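# Transfer four cartons from pallet to taped table area

## Task

Take each of the four cartons off the pallet and set it on the table so it lies flat, stays wholly inside the blue tape outline, sits on no other carton, and keeps the face that was on top at the start on top. Every carton must stay put on its own, not because the robot is holding it. At the end, release everything and move the tool away.

## Robot and tools

ROBOT. A single six-joint arm carries a vacuum tool with four suction cups on two air channels, a and b. Joint limits in rad, base to tool: waist and shoulder -6.283 to 6.283, elbow -2.792 to 2.792, forearm roll, wrist pitch and wrist roll -6.283 to 6.283. Load limits in N m: waist 306, shoulder 306, elbow 144, the three wrist joints 40.5 each. The elbow cannot fully straighten.

FRAMES. Scene frame: origin on the table surface right below the arm base, +z up, +y to the left when facing along +x. Positions are in metres. The cup point is the centre of the four cup rims when nothing touches them; its own +z is the direction the cups face. In cup-point axes the cups lie at x = -35 and +35 mm, with channel a's pair at y = -70 mm and channel b's pair at y = +70 mm. The tool reaches 148 mm to either side along its y axis. The base may be slightly tilted against the table, and the reported cup point position gets less accurate at long reach.

ROW FORMAT. Every command row is one list of 9 numbers: x, y, z, qw, qx, qy, qz, suction_a, suction_b. The first seven are an absolute pose for the cup point in the scene frame (position in metres, quaternion with w first). suction_a and suction_b are in [-1, 1]: +1 means full vacuum (about 75 kPa under ambient), a smaller value asks for that share of it, and 0.01 or less switches the channel off. Each channel keeps its last value. Repeat the wanted quaternion in every row rather than copying the last reported one, which may have drifted. A row is refused outright if its position is more than 0.6 m from the last reported position along any cup-point axis. On each control step the command is also limited to 70 mm and 16 degrees away from the measured pose; if position and orientation cannot both be met, position wins.

execute_actions. Argument actions is a list holding zero or one entry. An empty list only reports the state. {"rows": [...], "steps": n} plays up to 15 rows, one per control step of 1/30 s; n is at most 15 (default 15) and the final row repeats if rows run out. {"steps": n} without rows is a pause of up to 300 steps, counted from the previous result. Optional pictures (true/false) chooses whether camera images come back. After the last step the arm only continues to the last clipped pose, so a far target may need several calls; read the reported pose and the "Hand target" line before sending the remainder.

move. Argument target is one 9-number row as above (absolute pose plus suction values, the suction part applied immediately). Optional speed is the path's top speed in m/s, 0.002 to 0.5, default 0.25; rotation is capped at twice that value in rad/s. The cup point follows a straight line lasting 0.5 to 10 s (longer paths stop short), turning the shorter way. It does not avoid obstacles, can lag or overshoot the path and exceed the speed near full reach. The result adds a "move:" line: done (at rest near target), or off_target, moving, held, fault, plus the limits that acted (paced = pose clipped; held = a check blocked steps, after which motion can jump faster), and the remaining distance to target.

wait. Argument seconds, 0 to 10; nothing new is commanded meanwhile.

zoom_image. Arguments camera ("cam_head_left" or "cam_head_right") and region [x0, y0, x1, y1] in that image's pixels, top-left origin, at most 504 by 504. Both cameras give 896x504 images; calibration (K, distortion, T_world_to_cam) is supplied and may be a few degrees and millimetres off.

finished_scene. Argument scene: the number of the current scene.

READING RESULTS. The state line gives the cup point pose and linear and angular velocities in the scene frame, plus suction_measured_a and suction_measured_b (vacuum actually reached) and part_present_a and part_present_b (turn 1 once the reading reaches 0.54, back to 0 below 0.49). A sealed cup on an airtight face settles no more than 0.17 under the command, 0.27 with both channels on; more leakage means lower. A reading near 0 means no seal. "pose unreachable" means the clearance check (which treats the mount under the base as part of the arm) altered or blocked the command; HELD flags each affected step. MOTOR HOT warns of overheating; an OVER-TEMPERATURE FAULT brakes the arm until it cools.

GRIPPING. Press both rims of a channel fully onto a flat, smooth part of a carton top, away from edges, seams and holes. If one cup of an active channel is uncovered, it drains the shared pump and the other channel loses vacuum too. Under vacuum the cups shorten, so a held carton sits up to about 12 mm nearer the tool; vacuum can even lift a carton without tool motion. To release, set the carton down until supported, switch both channels off, then lift at least 15 mm. If a cup seals to the table, turn its channel off.

CAUTIONS. The arm is stiff: commanding even slightly below a firm contact can trip a stop. Contact torque at a load limit, or 144 N of outside force anywhere on the arm, tool or load, halts the arm for 10 s and drops the rest of the call. Approach surfaces slowly; faster or deeper targets push harder. Avoid drops, slides, slams and hard knocks. Anything pushed or dropped off the table ends the scene. Loose items may occasionally get nudged, so check placements before finishing.

Each tool is called after ">>>" as name(argument=value, ...), one argument or row to a line, values as JSON.

## Session

>>> execute_actions(
  actions=[],
)

>>> zoom_image(
  camera="cam_head_left",
  region=[290, 150, 610, 400],
)

Scene clock: 0.00 s of 9400.00 s.
end_effector_position=(+0.6486, +0.0254, +0.4685) suction_measured_a=0.00 part_present_a=0 suction_measured_b=0.00 part_present_b=0 end_effector_quat_wxyz=(+0.002, +0.693, +0.721, +0.001) end_effector_velocity=(-0.000, -0.001, -0.000) end_effector_angular_velocity=(-0.001, -0.000, +0.000)
Joint positions: [-0.053  0.152  1.527  0.     1.462  1.517]
Joint velocities: [-0.001 -0.     0.    -0.001 -0.    -0.001]
Hand target: +0.649, +0.025, +0.468; +0.002, +0.693, +0.721, +0.001

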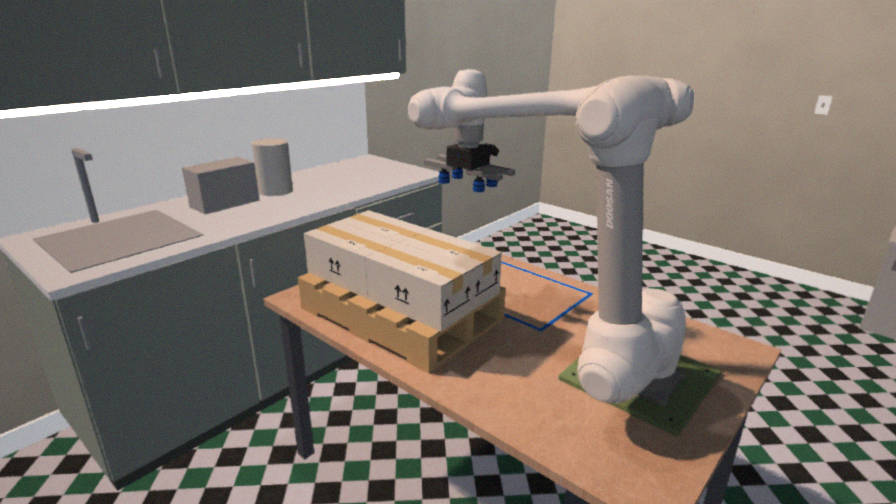

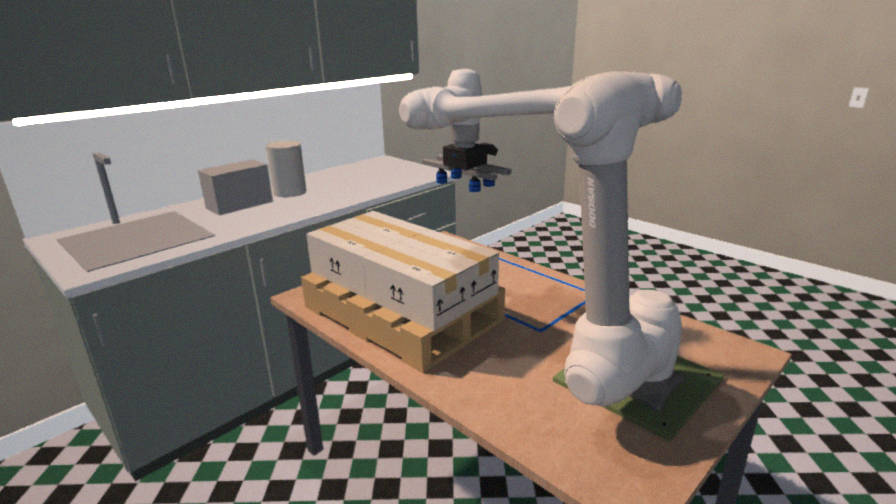

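Region (290, 150, 610, 400) of cam_head_left's 896x504 image, scaled by 1.575, with more detail than that image has; it fills the top 394 rows of this view, and the rest is white.

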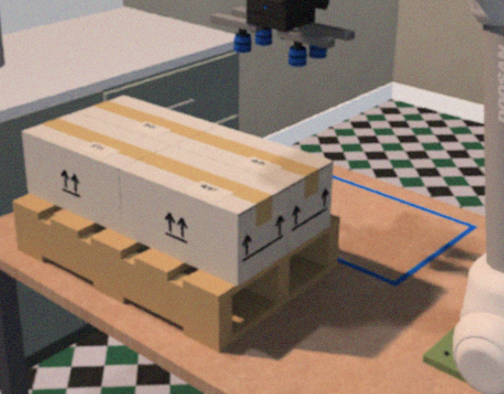

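>>> move(
  target=[0.65,0.115,0.285,0,0.7071,0.7071,0,0,0],
)

>>> zoom_image(
  camera="cam_head_left",
  region=[295, 190, 515, 380],
)

Scene clock: 18.23 s of 9400.00 s.
end_effector_position=(+0.6500, +0.1151, +0.2850) suction_measured_a=0.00 part_present_a=0 suction_measured_b=0.00 part_present_b=0 end_effector_quat_wxyz=(-0.000, +0.707, +0.707, +0.000) end_effector_velocity=(-0.000, -0.000, -0.001) end_effector_angular_velocity=(+0.000, +0.001, -0.003)
Joint positions: [0.083 0.249 1.75  0.001 1.147 1.692]
Joint velocities: [-0.001  0.001  0.001  0.001 -0.001  0.003]
Hand target: +0.650, +0.115, +0.285; -0.000, +0.707, +0.707, +0.000
Off the commanded pose: 0.000 m, 0 deg.
After step 90, 13.97 s passed at rest.
move: done

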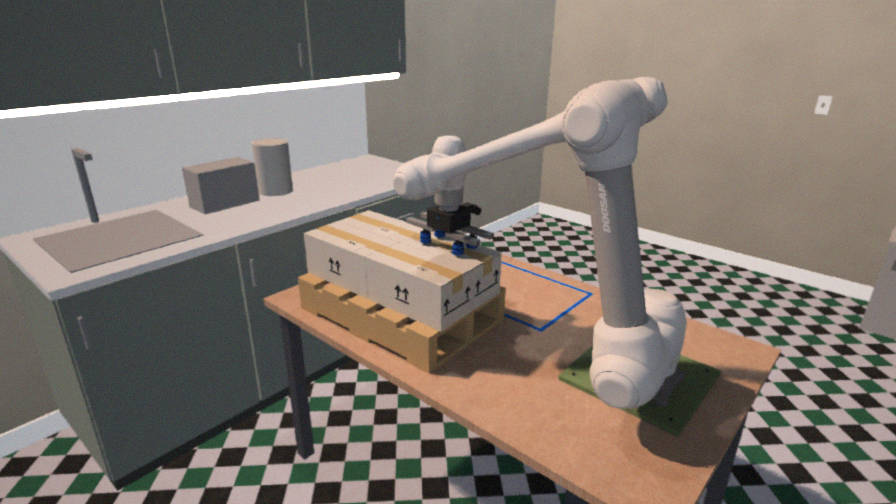

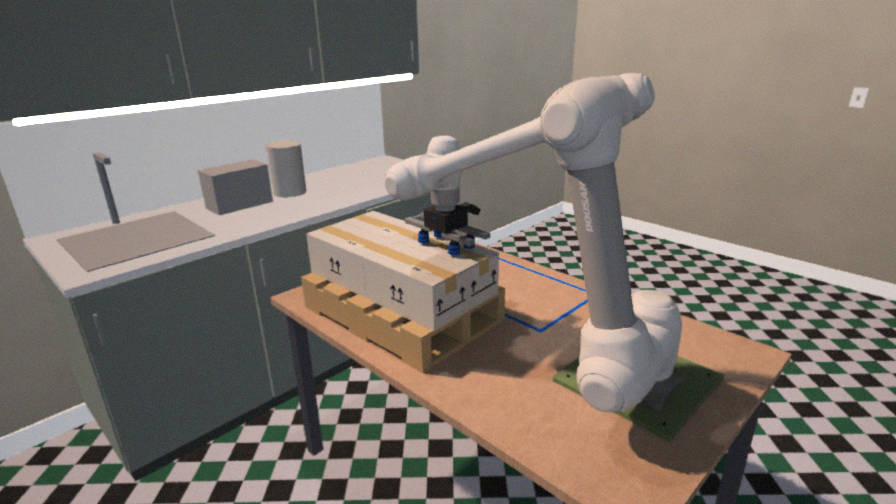

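Region (295, 190, 515, 380) of cam_head_left's 896x504 image, scaled by 2.291, with more detail than that image has; it fills the top 435 rows of this view, and the rest is white.

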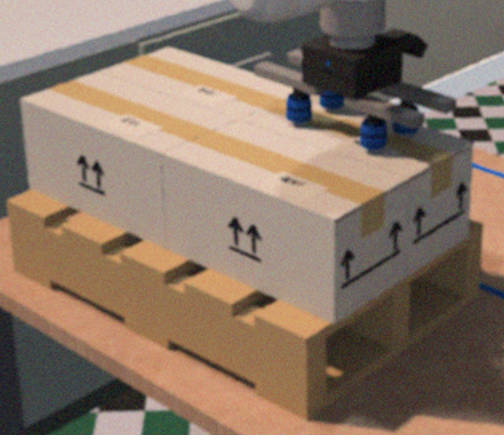

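>>> move(
  target=[0.66,0.10,0.264,0,0.7071,0.7071,0,1,1],
  speed=0.03,
)

>>> zoom_image(
  camera="cam_head_left",
  region=[295, 190, 515, 380],
)

Scene clock: 33.93 s of 9400.00 s.
end_effector_position=(+0.6600, +0.1000, +0.2640) suction_measured_a=0.65 part_present_a=1 suction_measured_b=0.65 part_present_b=1 end_effector_quat_wxyz=(+0.000, +0.707, +0.707, -0.000) end_effector_velocity=(+0.001, -0.001, -0.001) end_effector_angular_velocity=(-0.000, -0.000, +0.000)
Joint positions: [0.059 0.274 1.758 0.001 1.114 1.668]
Joint velocities: [-0.002  0.001  0.    -0.    -0.001 -0.002]
Hand target: +0.660, +0.100, +0.264; +0.000, +0.707, +0.707, -0.000
Off the commanded pose: 0.000 m, 0 deg.
After step 90, 11.50 s passed at rest.
move: done

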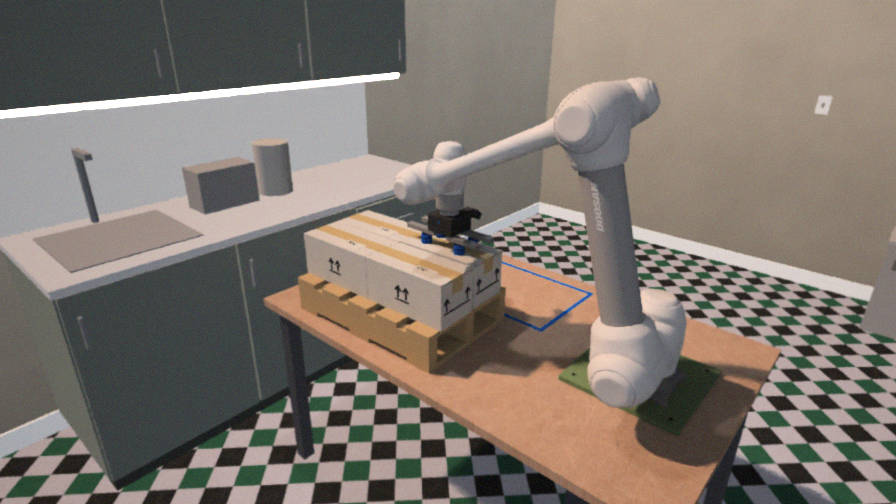

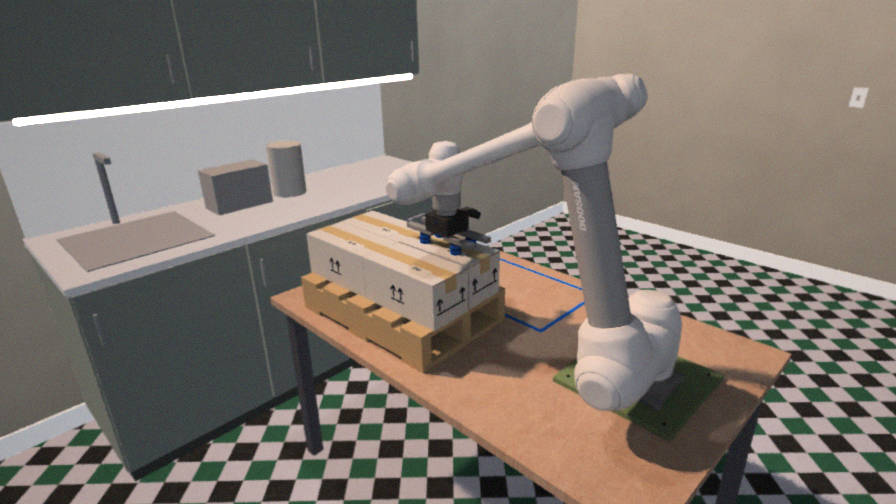

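Region (295, 190, 515, 380) of cam_head_left's 896x504 image, scaled by 2.291, with more detail than that image has; it fills the top 435 rows of this view, and the rest is white.

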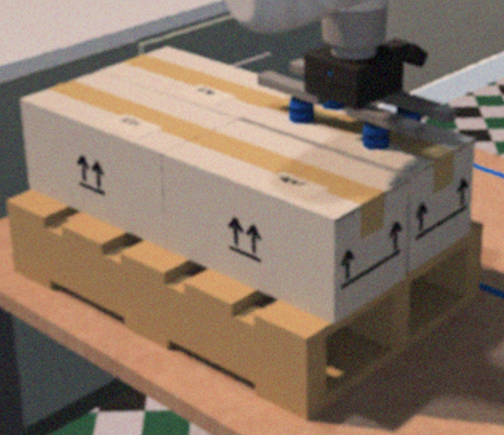

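>>> move(
  target=[0.66,0.095,0.29,0,0.7071,0.7071,0,1,1],
  speed=0.1,
)

>>> move(
  target=[0.66,-0.12,0.29,0,0.7071,0.7071,0,1,1],
  speed=0.3,
)

>>> zoom_image(
  camera="cam_head_left",
  region=[400, 190, 600, 340],
)

>>> move(
  target=[0.90,-0.31,0.147,0,0.719,0.695,0,1,1],
)

>>> zoom_image(
  camera="cam_head_left",
  region=[400, 190, 600, 340],
)

Scene clock: 49.00 s of 9400.00 s.
end_effector_position=(+0.6600, +0.0950, +0.2899) suction_measured_a=0.81 part_present_a=1 suction_measured_b=0.81 part_present_b=1 end_effector_quat_wxyz=(-0.000, +0.707, +0.707, -0.000) end_effector_velocity=(+0.000, +0.001, +0.001) end_effector_angular_velocity=(+0.000, -0.001, +0.001)
Joint positions: [0.052 0.255 1.731 0.001 1.159 1.661]
Joint velocities: [ 0.001 -0.    -0.002 -0.     0.002 -0.   ]
Hand target: +0.660, +0.095, +0.290; +0.000, +0.707, +0.707, -0.000
Off the commanded pose: 0.000 m, 0 deg.
move: done

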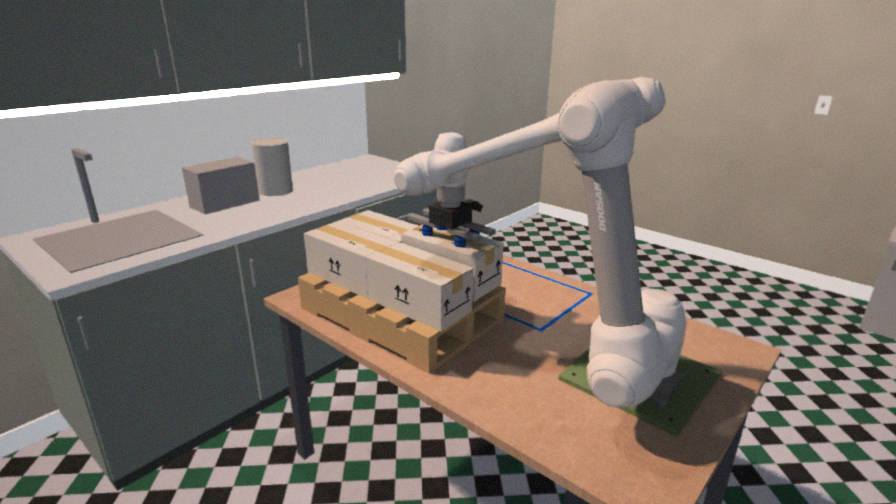

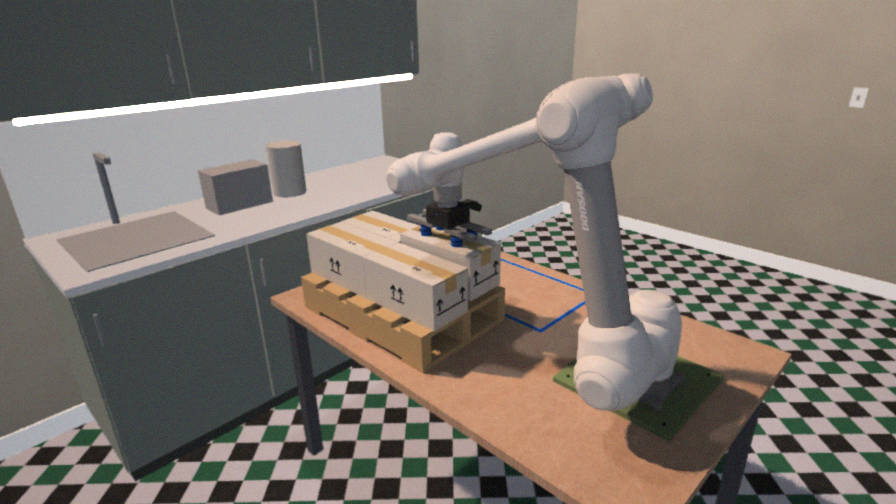

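Scene clock: 50.20 s of 9400.00 s.
end_effector_position=(+0.6600, -0.1201, +0.2900) suction_measured_a=0.81 part_present_a=1 suction_measured_b=0.81 part_present_b=1 end_effector_quat_wxyz=(+0.000, +0.707, +0.707, -0.000) end_effector_velocity=(+0.000, -0.001, +0.000) end_effector_angular_velocity=(-0.000, +0.000, -0.000)
Joint positions: [-0.27   0.262  1.723 -0.     1.161  1.34 ]
Joint velocities: [-0.001  0.001 -0.002 -0.     0.001 -0.001]
Hand target: +0.660, -0.120, +0.290; +0.000, +0.707, +0.707, -0.000
Off the commanded pose: 0.000 m, 0 deg.
move: done

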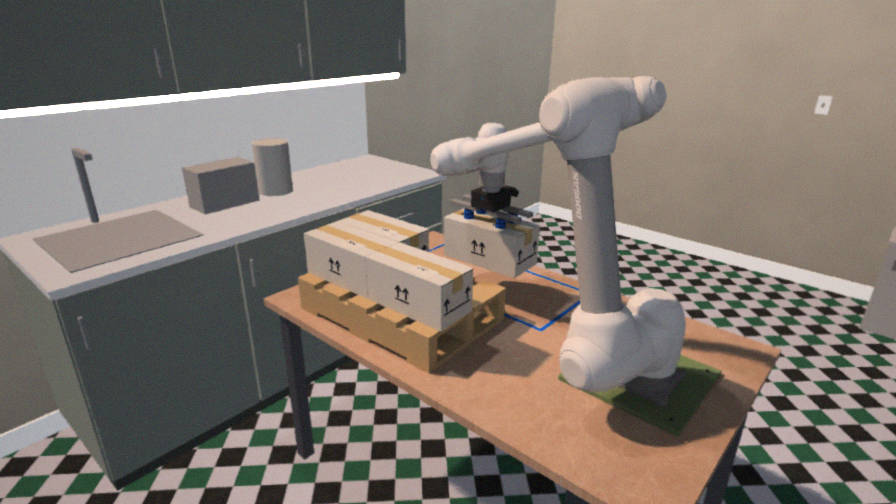

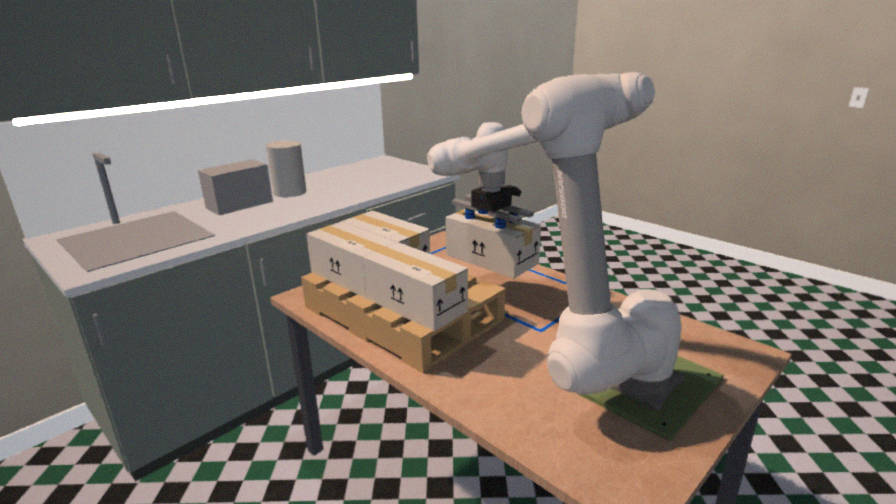

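Region (400, 190, 600, 340) of cam_head_left's 896x504 image, scaled by 2.520, with more detail than that image has; it fills the top 378 rows of this view, and the rest is white.

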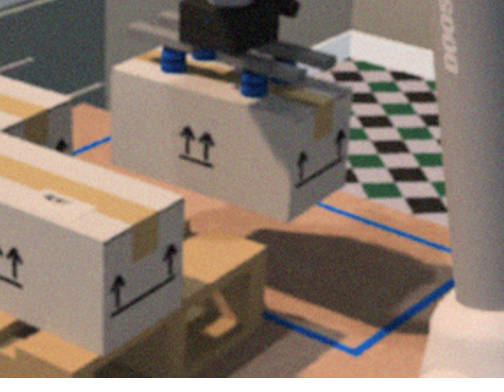

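Scene clock: 52.03 s of 9400.00 s.
end_effector_position=(+0.8998, -0.3100, +0.1468) suction_measured_a=0.81 part_present_a=1 suction_measured_b=0.81 part_present_b=1 end_effector_quat_wxyz=(+0.000, +0.719, +0.695, -0.000) end_effector_velocity=(+0.001, -0.002, +0.000) end_effector_angular_velocity=(+0.000, -0.002, -0.004)
Joint positions: [-0.406  0.778  1.181 -0.001  1.186  1.237]
Joint velocities: [-0.002  0.001 -0.003  0.001  0.     0.002]
Hand target: +0.900, -0.310, +0.147; +0.000, +0.719, +0.695, -0.000
Off the commanded pose: 0.000 m, 0 deg.
move: done

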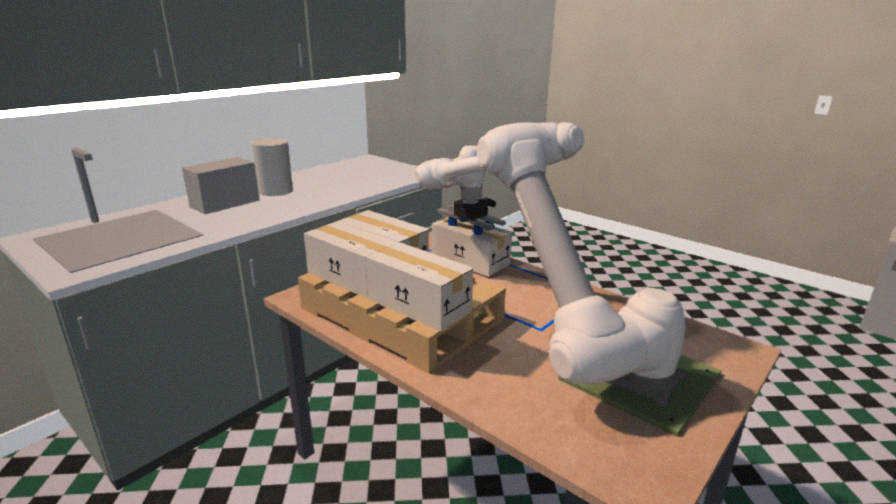

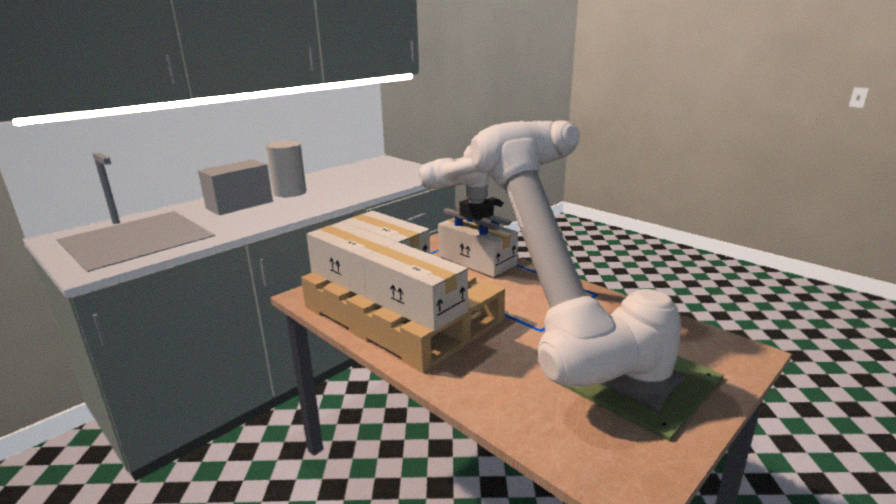

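Region (400, 190, 600, 340) of cam_head_left's 896x504 image, scaled by 2.520, with more detail than that image has; it fills the top 378 rows of this view, and the rest is white.

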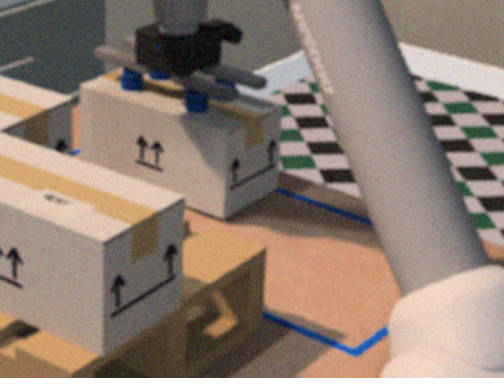

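>>> move(
  target=[0.895,-0.306,0.139,0,0.719,0.695,0,1,1],
  speed=0.02,
)

>>> zoom_image(
  camera="cam_head_left",
  region=[400, 190, 600, 340],
)

>>> execute_actions(
  actions=[
    {"rows":[[0.895,-0.306,0.139,0,0.719,0.695,0,0,0]],"steps":6},
  ],
  pictures=false,
)

>>> move(
  target=[0.895,-0.28,0.3,0,0.7071,0.7071,0,0,0],
  speed=0.4,
)

>>> zoom_image(
  camera="cam_head_left",
  region=[400, 190, 600, 340],
)

>>> move(
  target=[0.965,0.115,0.285,0,0.7071,0.7071,0,0,0],
  speed=0.4,
)

>>> move(
  target=[0.965,0.115,0.264,0,0.7071,0.7071,0,1,1],
  speed=0.04,
)

>>> zoom_image(
  camera="cam_head_left",
  region=[295, 190, 515, 380],
)

Scene clock: 67.63 s of 9400.00 s.
end_effector_position=(+0.8951, -0.3061, +0.1392) suction_measured_a=0.81 part_present_a=1 suction_measured_b=0.81 part_present_b=1 end_effector_quat_wxyz=(+0.000, +0.719, +0.695, +0.000) end_effector_velocity=(-0.001, +0.001, -0.001) end_effector_angular_velocity=(-0.000, +0.001, +0.000)
Joint positions: [-0.404  0.774  1.204 -0.001  1.167  1.239]
Joint velocities: [ 0.    -0.     0.003 -0.001 -0.001  0.   ]
Hand target: +0.895, -0.306, +0.139; -0.000, +0.719, +0.695, +0.000
Off the commanded pose: 0.000 m, 0 deg.
move: done

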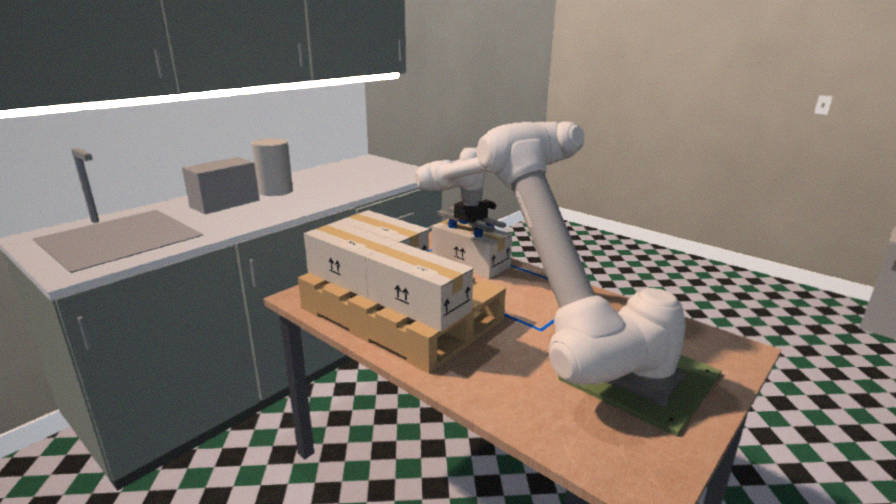

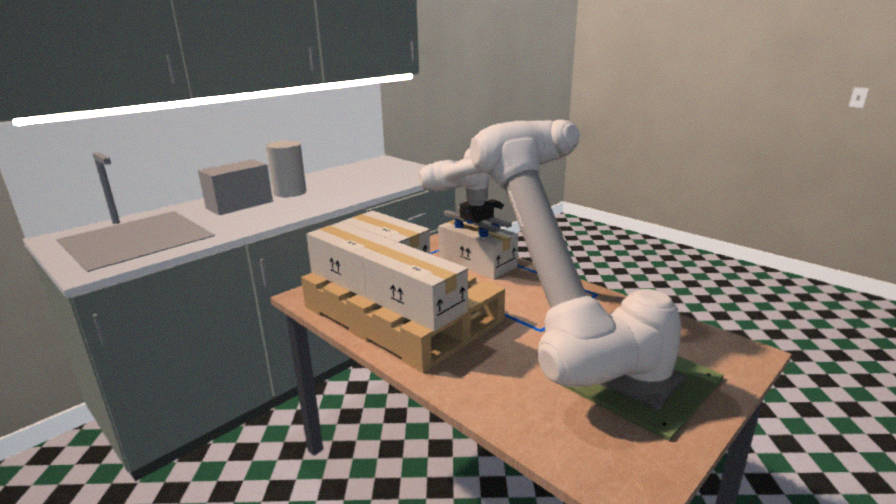

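Region (400, 190, 600, 340) of cam_head_left's 896x504 image, scaled by 2.520, with more detail than that image has; it fills the top 378 rows of this view, and the rest is white.

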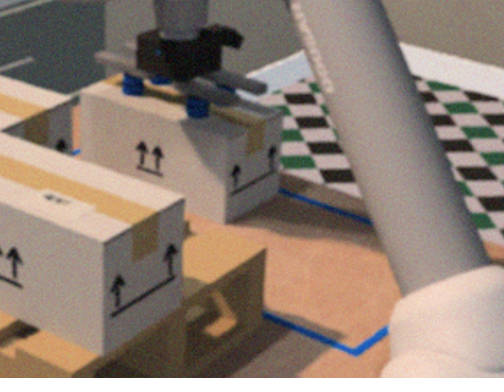

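Scene clock: 67.83 s of 9400.00 s.
end_effector_position=(+0.8951, -0.3060, +0.1399) suction_measured_a=0.00 part_present_a=0 suction_measured_b=0.00 part_present_b=0 end_effector_quat_wxyz=(+0.000, +0.719, +0.695, +0.000) end_effector_velocity=(-0.000, -0.000, -0.005) end_effector_angular_velocity=(+0.002, +0.005, +0.000)
Joint positions: [-0.404  0.773  1.204 -0.001  1.167  1.239]
Joint velocities: [-0.     0.005 -0.     0.    -0.    -0.001]
Hand target: +0.895, -0.306, +0.139; +0.000, +0.719, +0.695, +0.000
Off the commanded pose: 0.001 m, 0 deg.
Steps of this call (steps 1 to 6: all 6 steps of this action). Readings (end_effector_position | what the end effector reports):
1: (+0.8951, -0.3061, +0.1392) | suction_measured_a=0.39 part_present_a=0 suction_measured_b=0.39 part_present_b=0
2: (+0.8951, -0.3061, +0.1394) | suction_measured_a=0.00 part_present_a=0 suction_measured_b=0.00 part_present_b=0
4: (+0.8951, -0.3060, +0.1399) | suction_measured_a=0.00 part_present_a=0 suction_measured_b=0.00 part_present_b=0
6: the state above

Scene clock: 69.03 s of 9400.00 s.
end_effector_position=(+0.8950, -0.2800, +0.3000) suction_measured_a=0.00 part_present_a=0 suction_measured_b=0.00 part_present_b=0 end_effector_quat_wxyz=(-0.000, +0.707, +0.707, +0.000) end_effector_velocity=(+0.000, +0.001, +0.002) end_effector_angular_velocity=(-0.001, -0.000, +0.000)
Joint positions: [-0.378  0.679  1.071 -0.001  1.395  1.231]
Joint velocities: [ 0.001 -0.001 -0.002 -0.001  0.002  0.001]
Hand target: +0.895, -0.280, +0.300; -0.000, +0.707, +0.707, +0.000
Off the commanded pose: 0.000 m, 0 deg.
move: done

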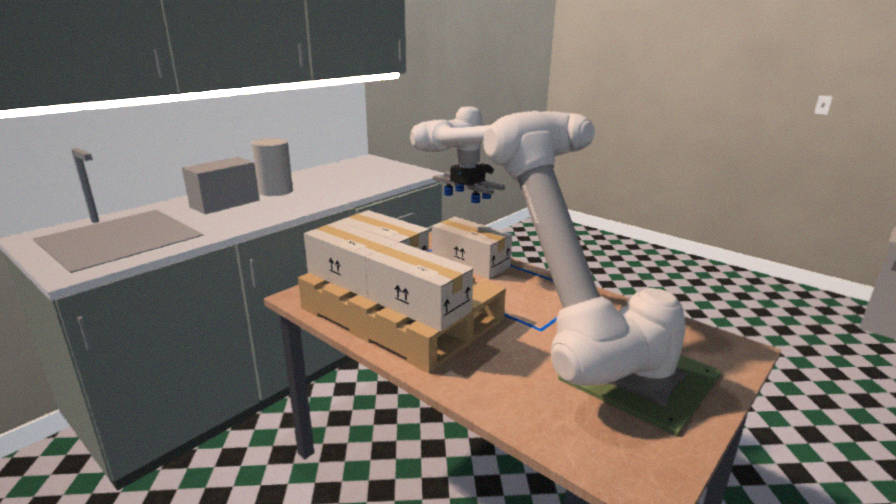

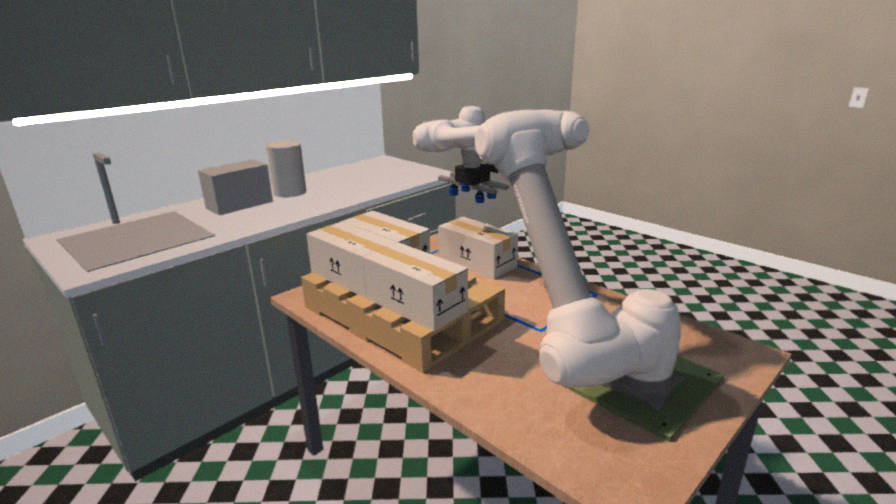

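Region (400, 190, 600, 340) of cam_head_left's 896x504 image, scaled by 2.520, with more detail than that image has; it fills the top 378 rows of this view, and the rest is white.

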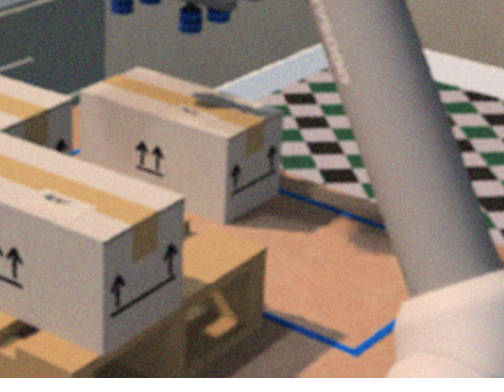

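Scene clock: 70.57 s of 9400.00 s.
end_effector_position=(+0.9650, +0.1151, +0.2850) suction_measured_a=0.00 part_present_a=0 suction_measured_b=0.00 part_present_b=0 end_effector_quat_wxyz=(-0.000, +0.707, +0.707, +0.000) end_effector_velocity=(-0.001, +0.001, -0.001) end_effector_angular_velocity=(-0.001, +0.003, +0.001)
Joint positions: [0.044 0.747 0.981 0.001 1.418 1.653]
Joint velocities: [ 0.001  0.001  0.001 -0.001  0.002  0.001]
Hand target: +0.965, +0.115, +0.285; -0.000, +0.707, +0.707, +0.000
Off the commanded pose: 0.000 m, 0 deg.
move: done

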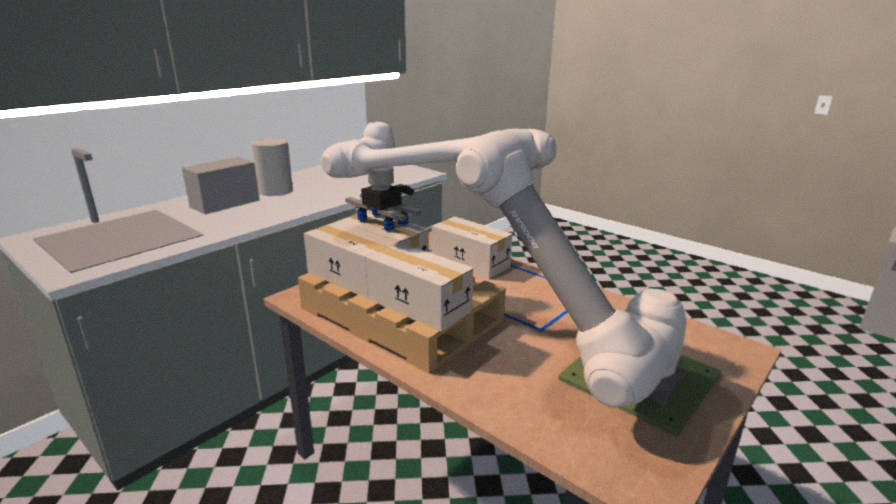

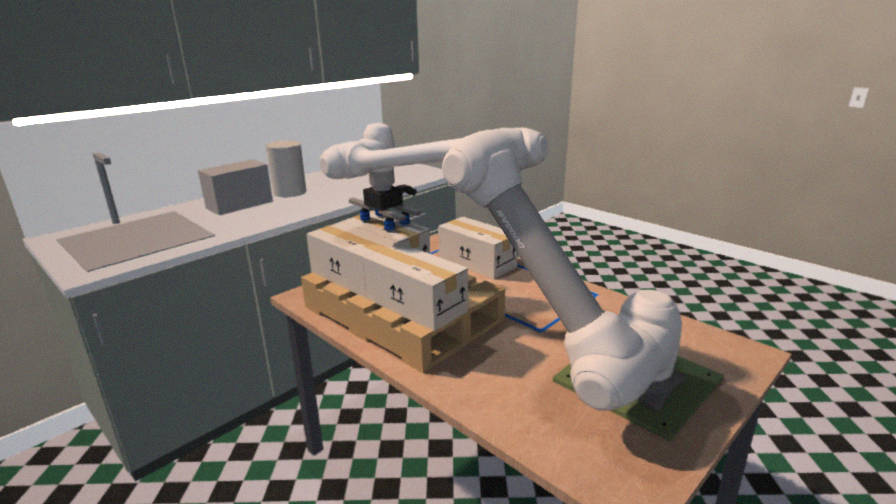

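Scene clock: 71.40 s of 9400.00 s.
end_effector_position=(+0.9650, +0.1151, +0.2638) suction_measured_a=0.54 part_present_a=1 suction_measured_b=0.54 part_present_b=1 end_effector_quat_wxyz=(-0.000, +0.707, +0.707, -0.000) end_effector_velocity=(+0.000, -0.001, +0.000) end_effector_angular_velocity=(+0.000, -0.000, -0.001)
Joint positions: [0.044 0.754 1.007 0.001 1.385 1.653]
Joint velocities: [-0.001  0.    -0.001  0.    -0.     0.   ]
Hand target: +0.965, +0.115, +0.264; -0.000, +0.707, +0.707, -0.000
Off the commanded pose: 0.000 m, 0 deg.
move: done

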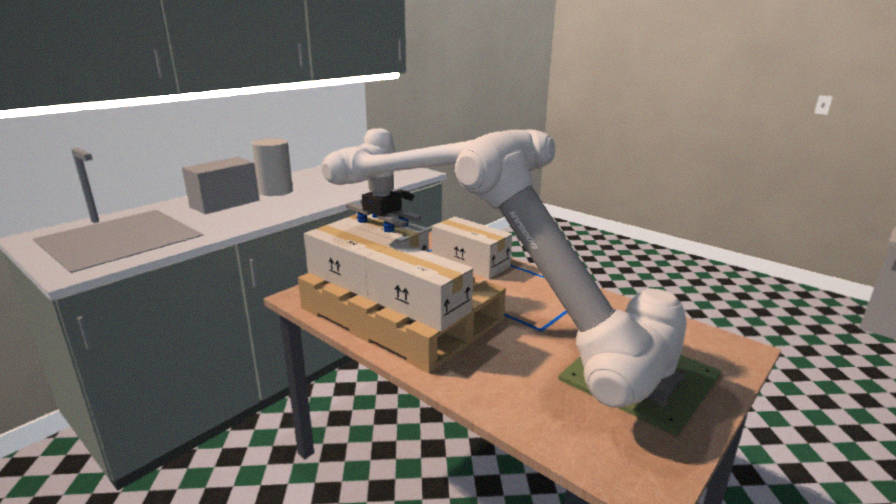

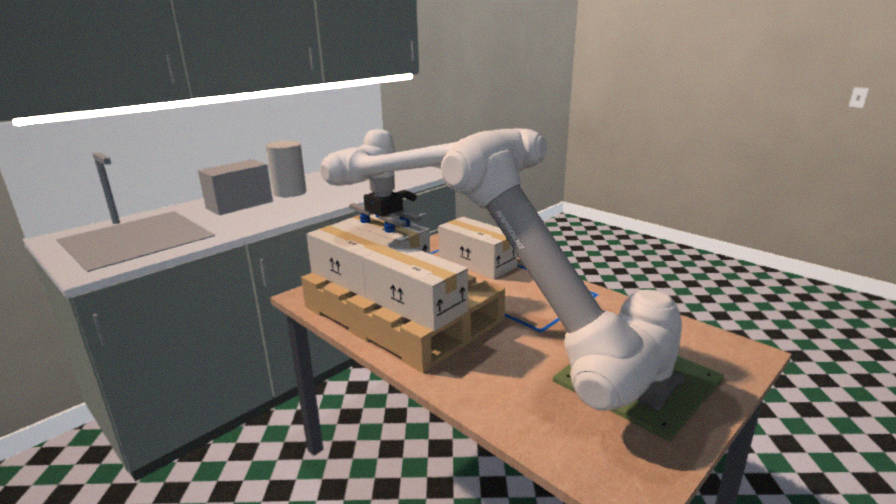

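Region (295, 190, 515, 380) of cam_head_left's 896x504 image, scaled by 2.291, with more detail than that image has; it fills the top 435 rows of this view, and the rest is white.

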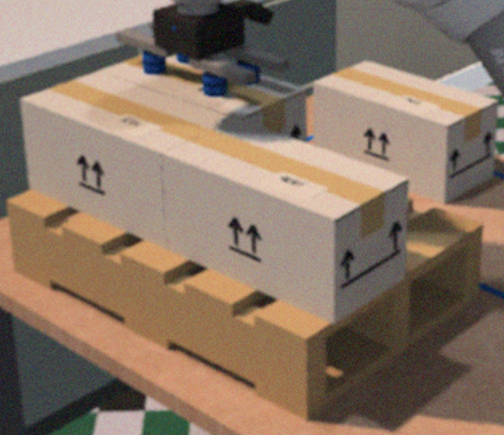

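Take this one to the near-back slot.

>>> move(
  target=[0.965,0.105,0.32,0,0.7071,0.7071,0,1,1],
  speed=0.15,
)

>>> move(
  target=[0.56,-0.30,0.32,0,0.719,0.695,0,1,1],
  speed=0.35,
)

>>> move(
  target=[0.56,-0.30,0.146,0,0.719,0.695,0,1,1],
  speed=0.15,
)

>>> zoom_image(
  camera="cam_head_left",
  region=[400, 190, 600, 340],
)

Scene clock: 82.77 s of 9400.00 s.
end_effector_position=(+0.9650, +0.1050, +0.3199) suction_measured_a=0.81 part_present_a=1 suction_measured_b=0.81 part_present_b=1 end_effector_quat_wxyz=(-0.000, +0.707, +0.707, -0.000) end_effector_velocity=(-0.001, +0.001, +0.001) end_effector_angular_velocity=(-0.000, +0.001, +0.002)
Joint positions: [0.034 0.736 0.937 0.001 1.473 1.643]
Joint velocities: [ 0.001 -0.001  0.    -0.     0.002 -0.001]
Hand target: +0.965, +0.105, +0.320; +0.000, +0.707, +0.707, -0.000
Off the commanded pose: 0.000 m, 0 deg.
move: done

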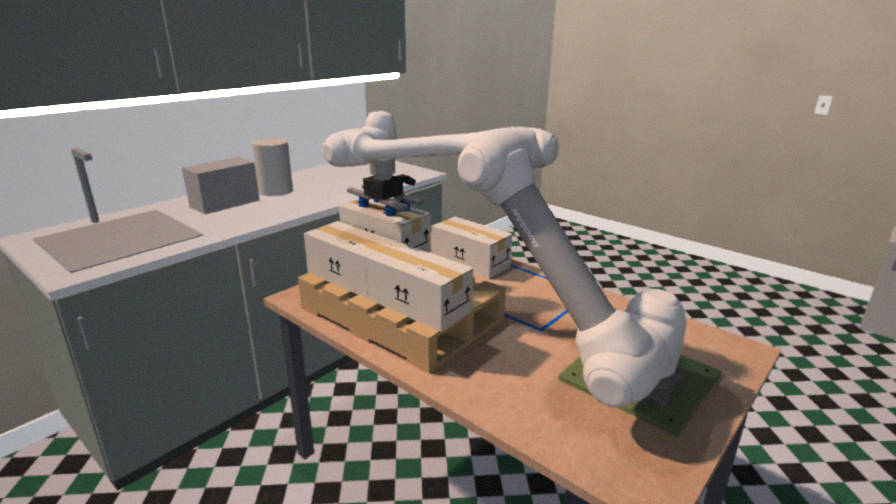

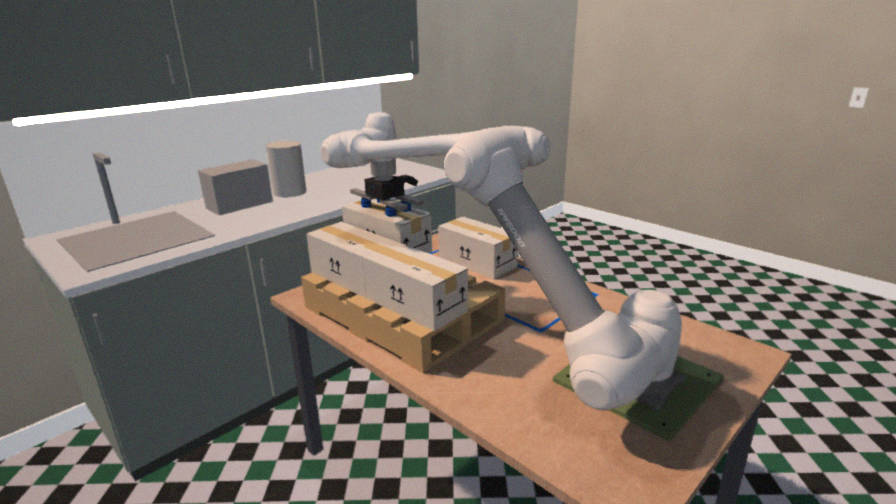

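Scene clock: 84.93 s of 9400.00 s.
end_effector_position=(+0.5602, -0.3004, +0.3203) suction_measured_a=0.81 part_present_a=1 suction_measured_b=0.81 part_present_b=1 end_effector_quat_wxyz=(+0.000, +0.719, +0.695, -0.000) end_effector_velocity=(-0.001, -0.001, -0.001) end_effector_angular_velocity=(+0.001, +0.001, +0.000)
Joint positions: [-0.584  0.189  1.756 -0.002  1.2    1.06 ]
Joint velocities: [-0.002 -0.     0.001  0.     0.    -0.002]
Hand target: +0.560, -0.300, +0.320; +0.000, +0.719, +0.695, -0.000
Off the commanded pose: 0.001 m, 0 deg.
move: done

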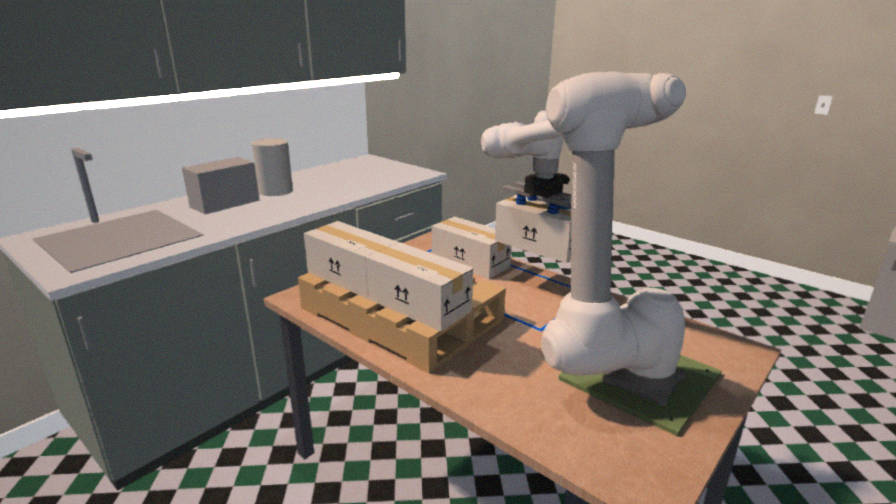

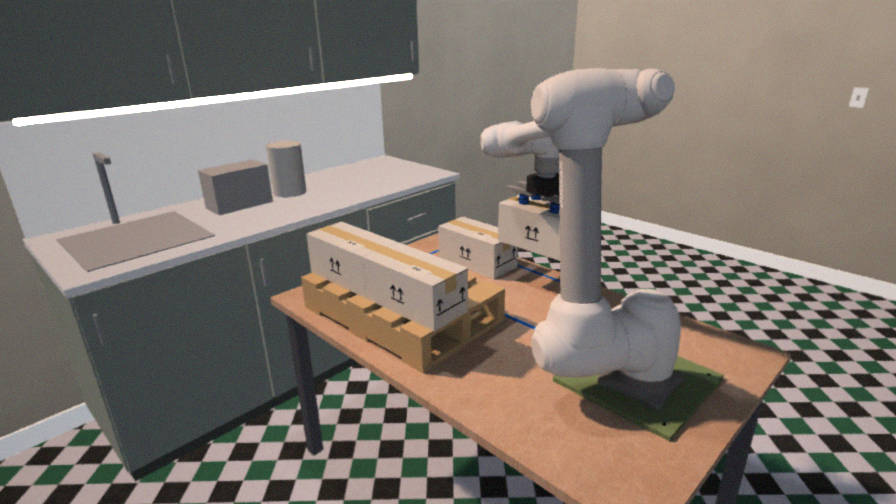

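Scene clock: 86.50 s of 9400.00 s.
end_effector_position=(+0.5600, -0.3000, +0.1460) suction_measured_a=0.81 part_present_a=1 suction_measured_b=0.81 part_present_b=1 end_effector_quat_wxyz=(+0.000, +0.719, +0.695, -0.000) end_effector_velocity=(+0.000, +0.001, -0.001) end_effector_angular_velocity=(+0.001, +0.000, -0.000)
Joint positions: [-0.584  0.336  1.924 -0.002  0.886  1.061]
Joint velocities: [ 0.001  0.001  0.     0.001 -0.     0.   ]
Hand target: +0.560, -0.300, +0.146; +0.000, +0.719, +0.695, -0.000
Off the commanded pose: 0.000 m, 0 deg.
move: done

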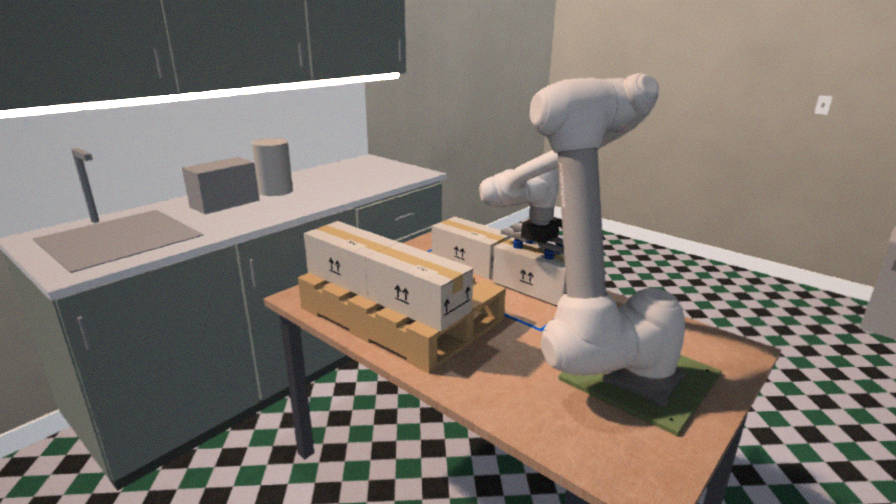

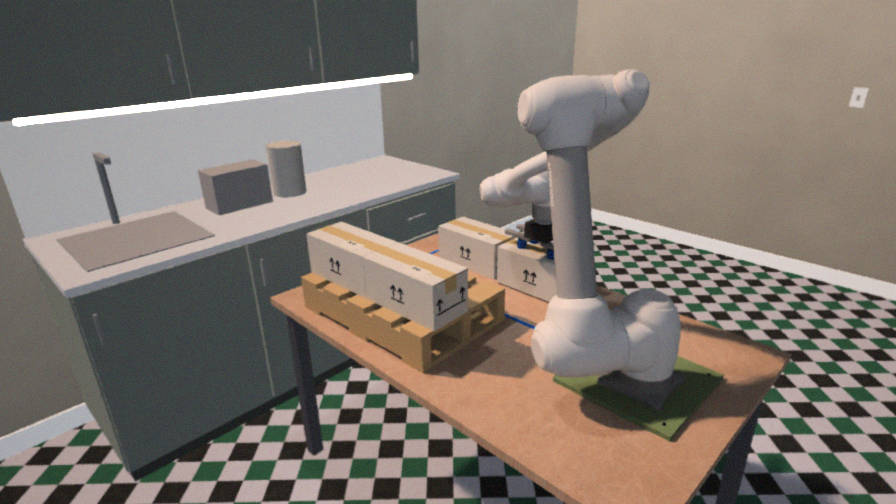

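Region (400, 190, 600, 340) of cam_head_left's 896x504 image, scaled by 2.520, with more detail than that image has; it fills the top 378 rows of this view, and the rest is white.

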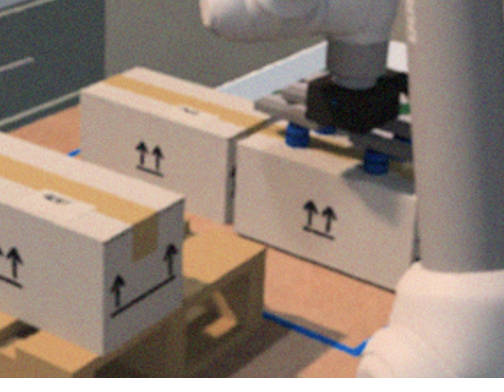

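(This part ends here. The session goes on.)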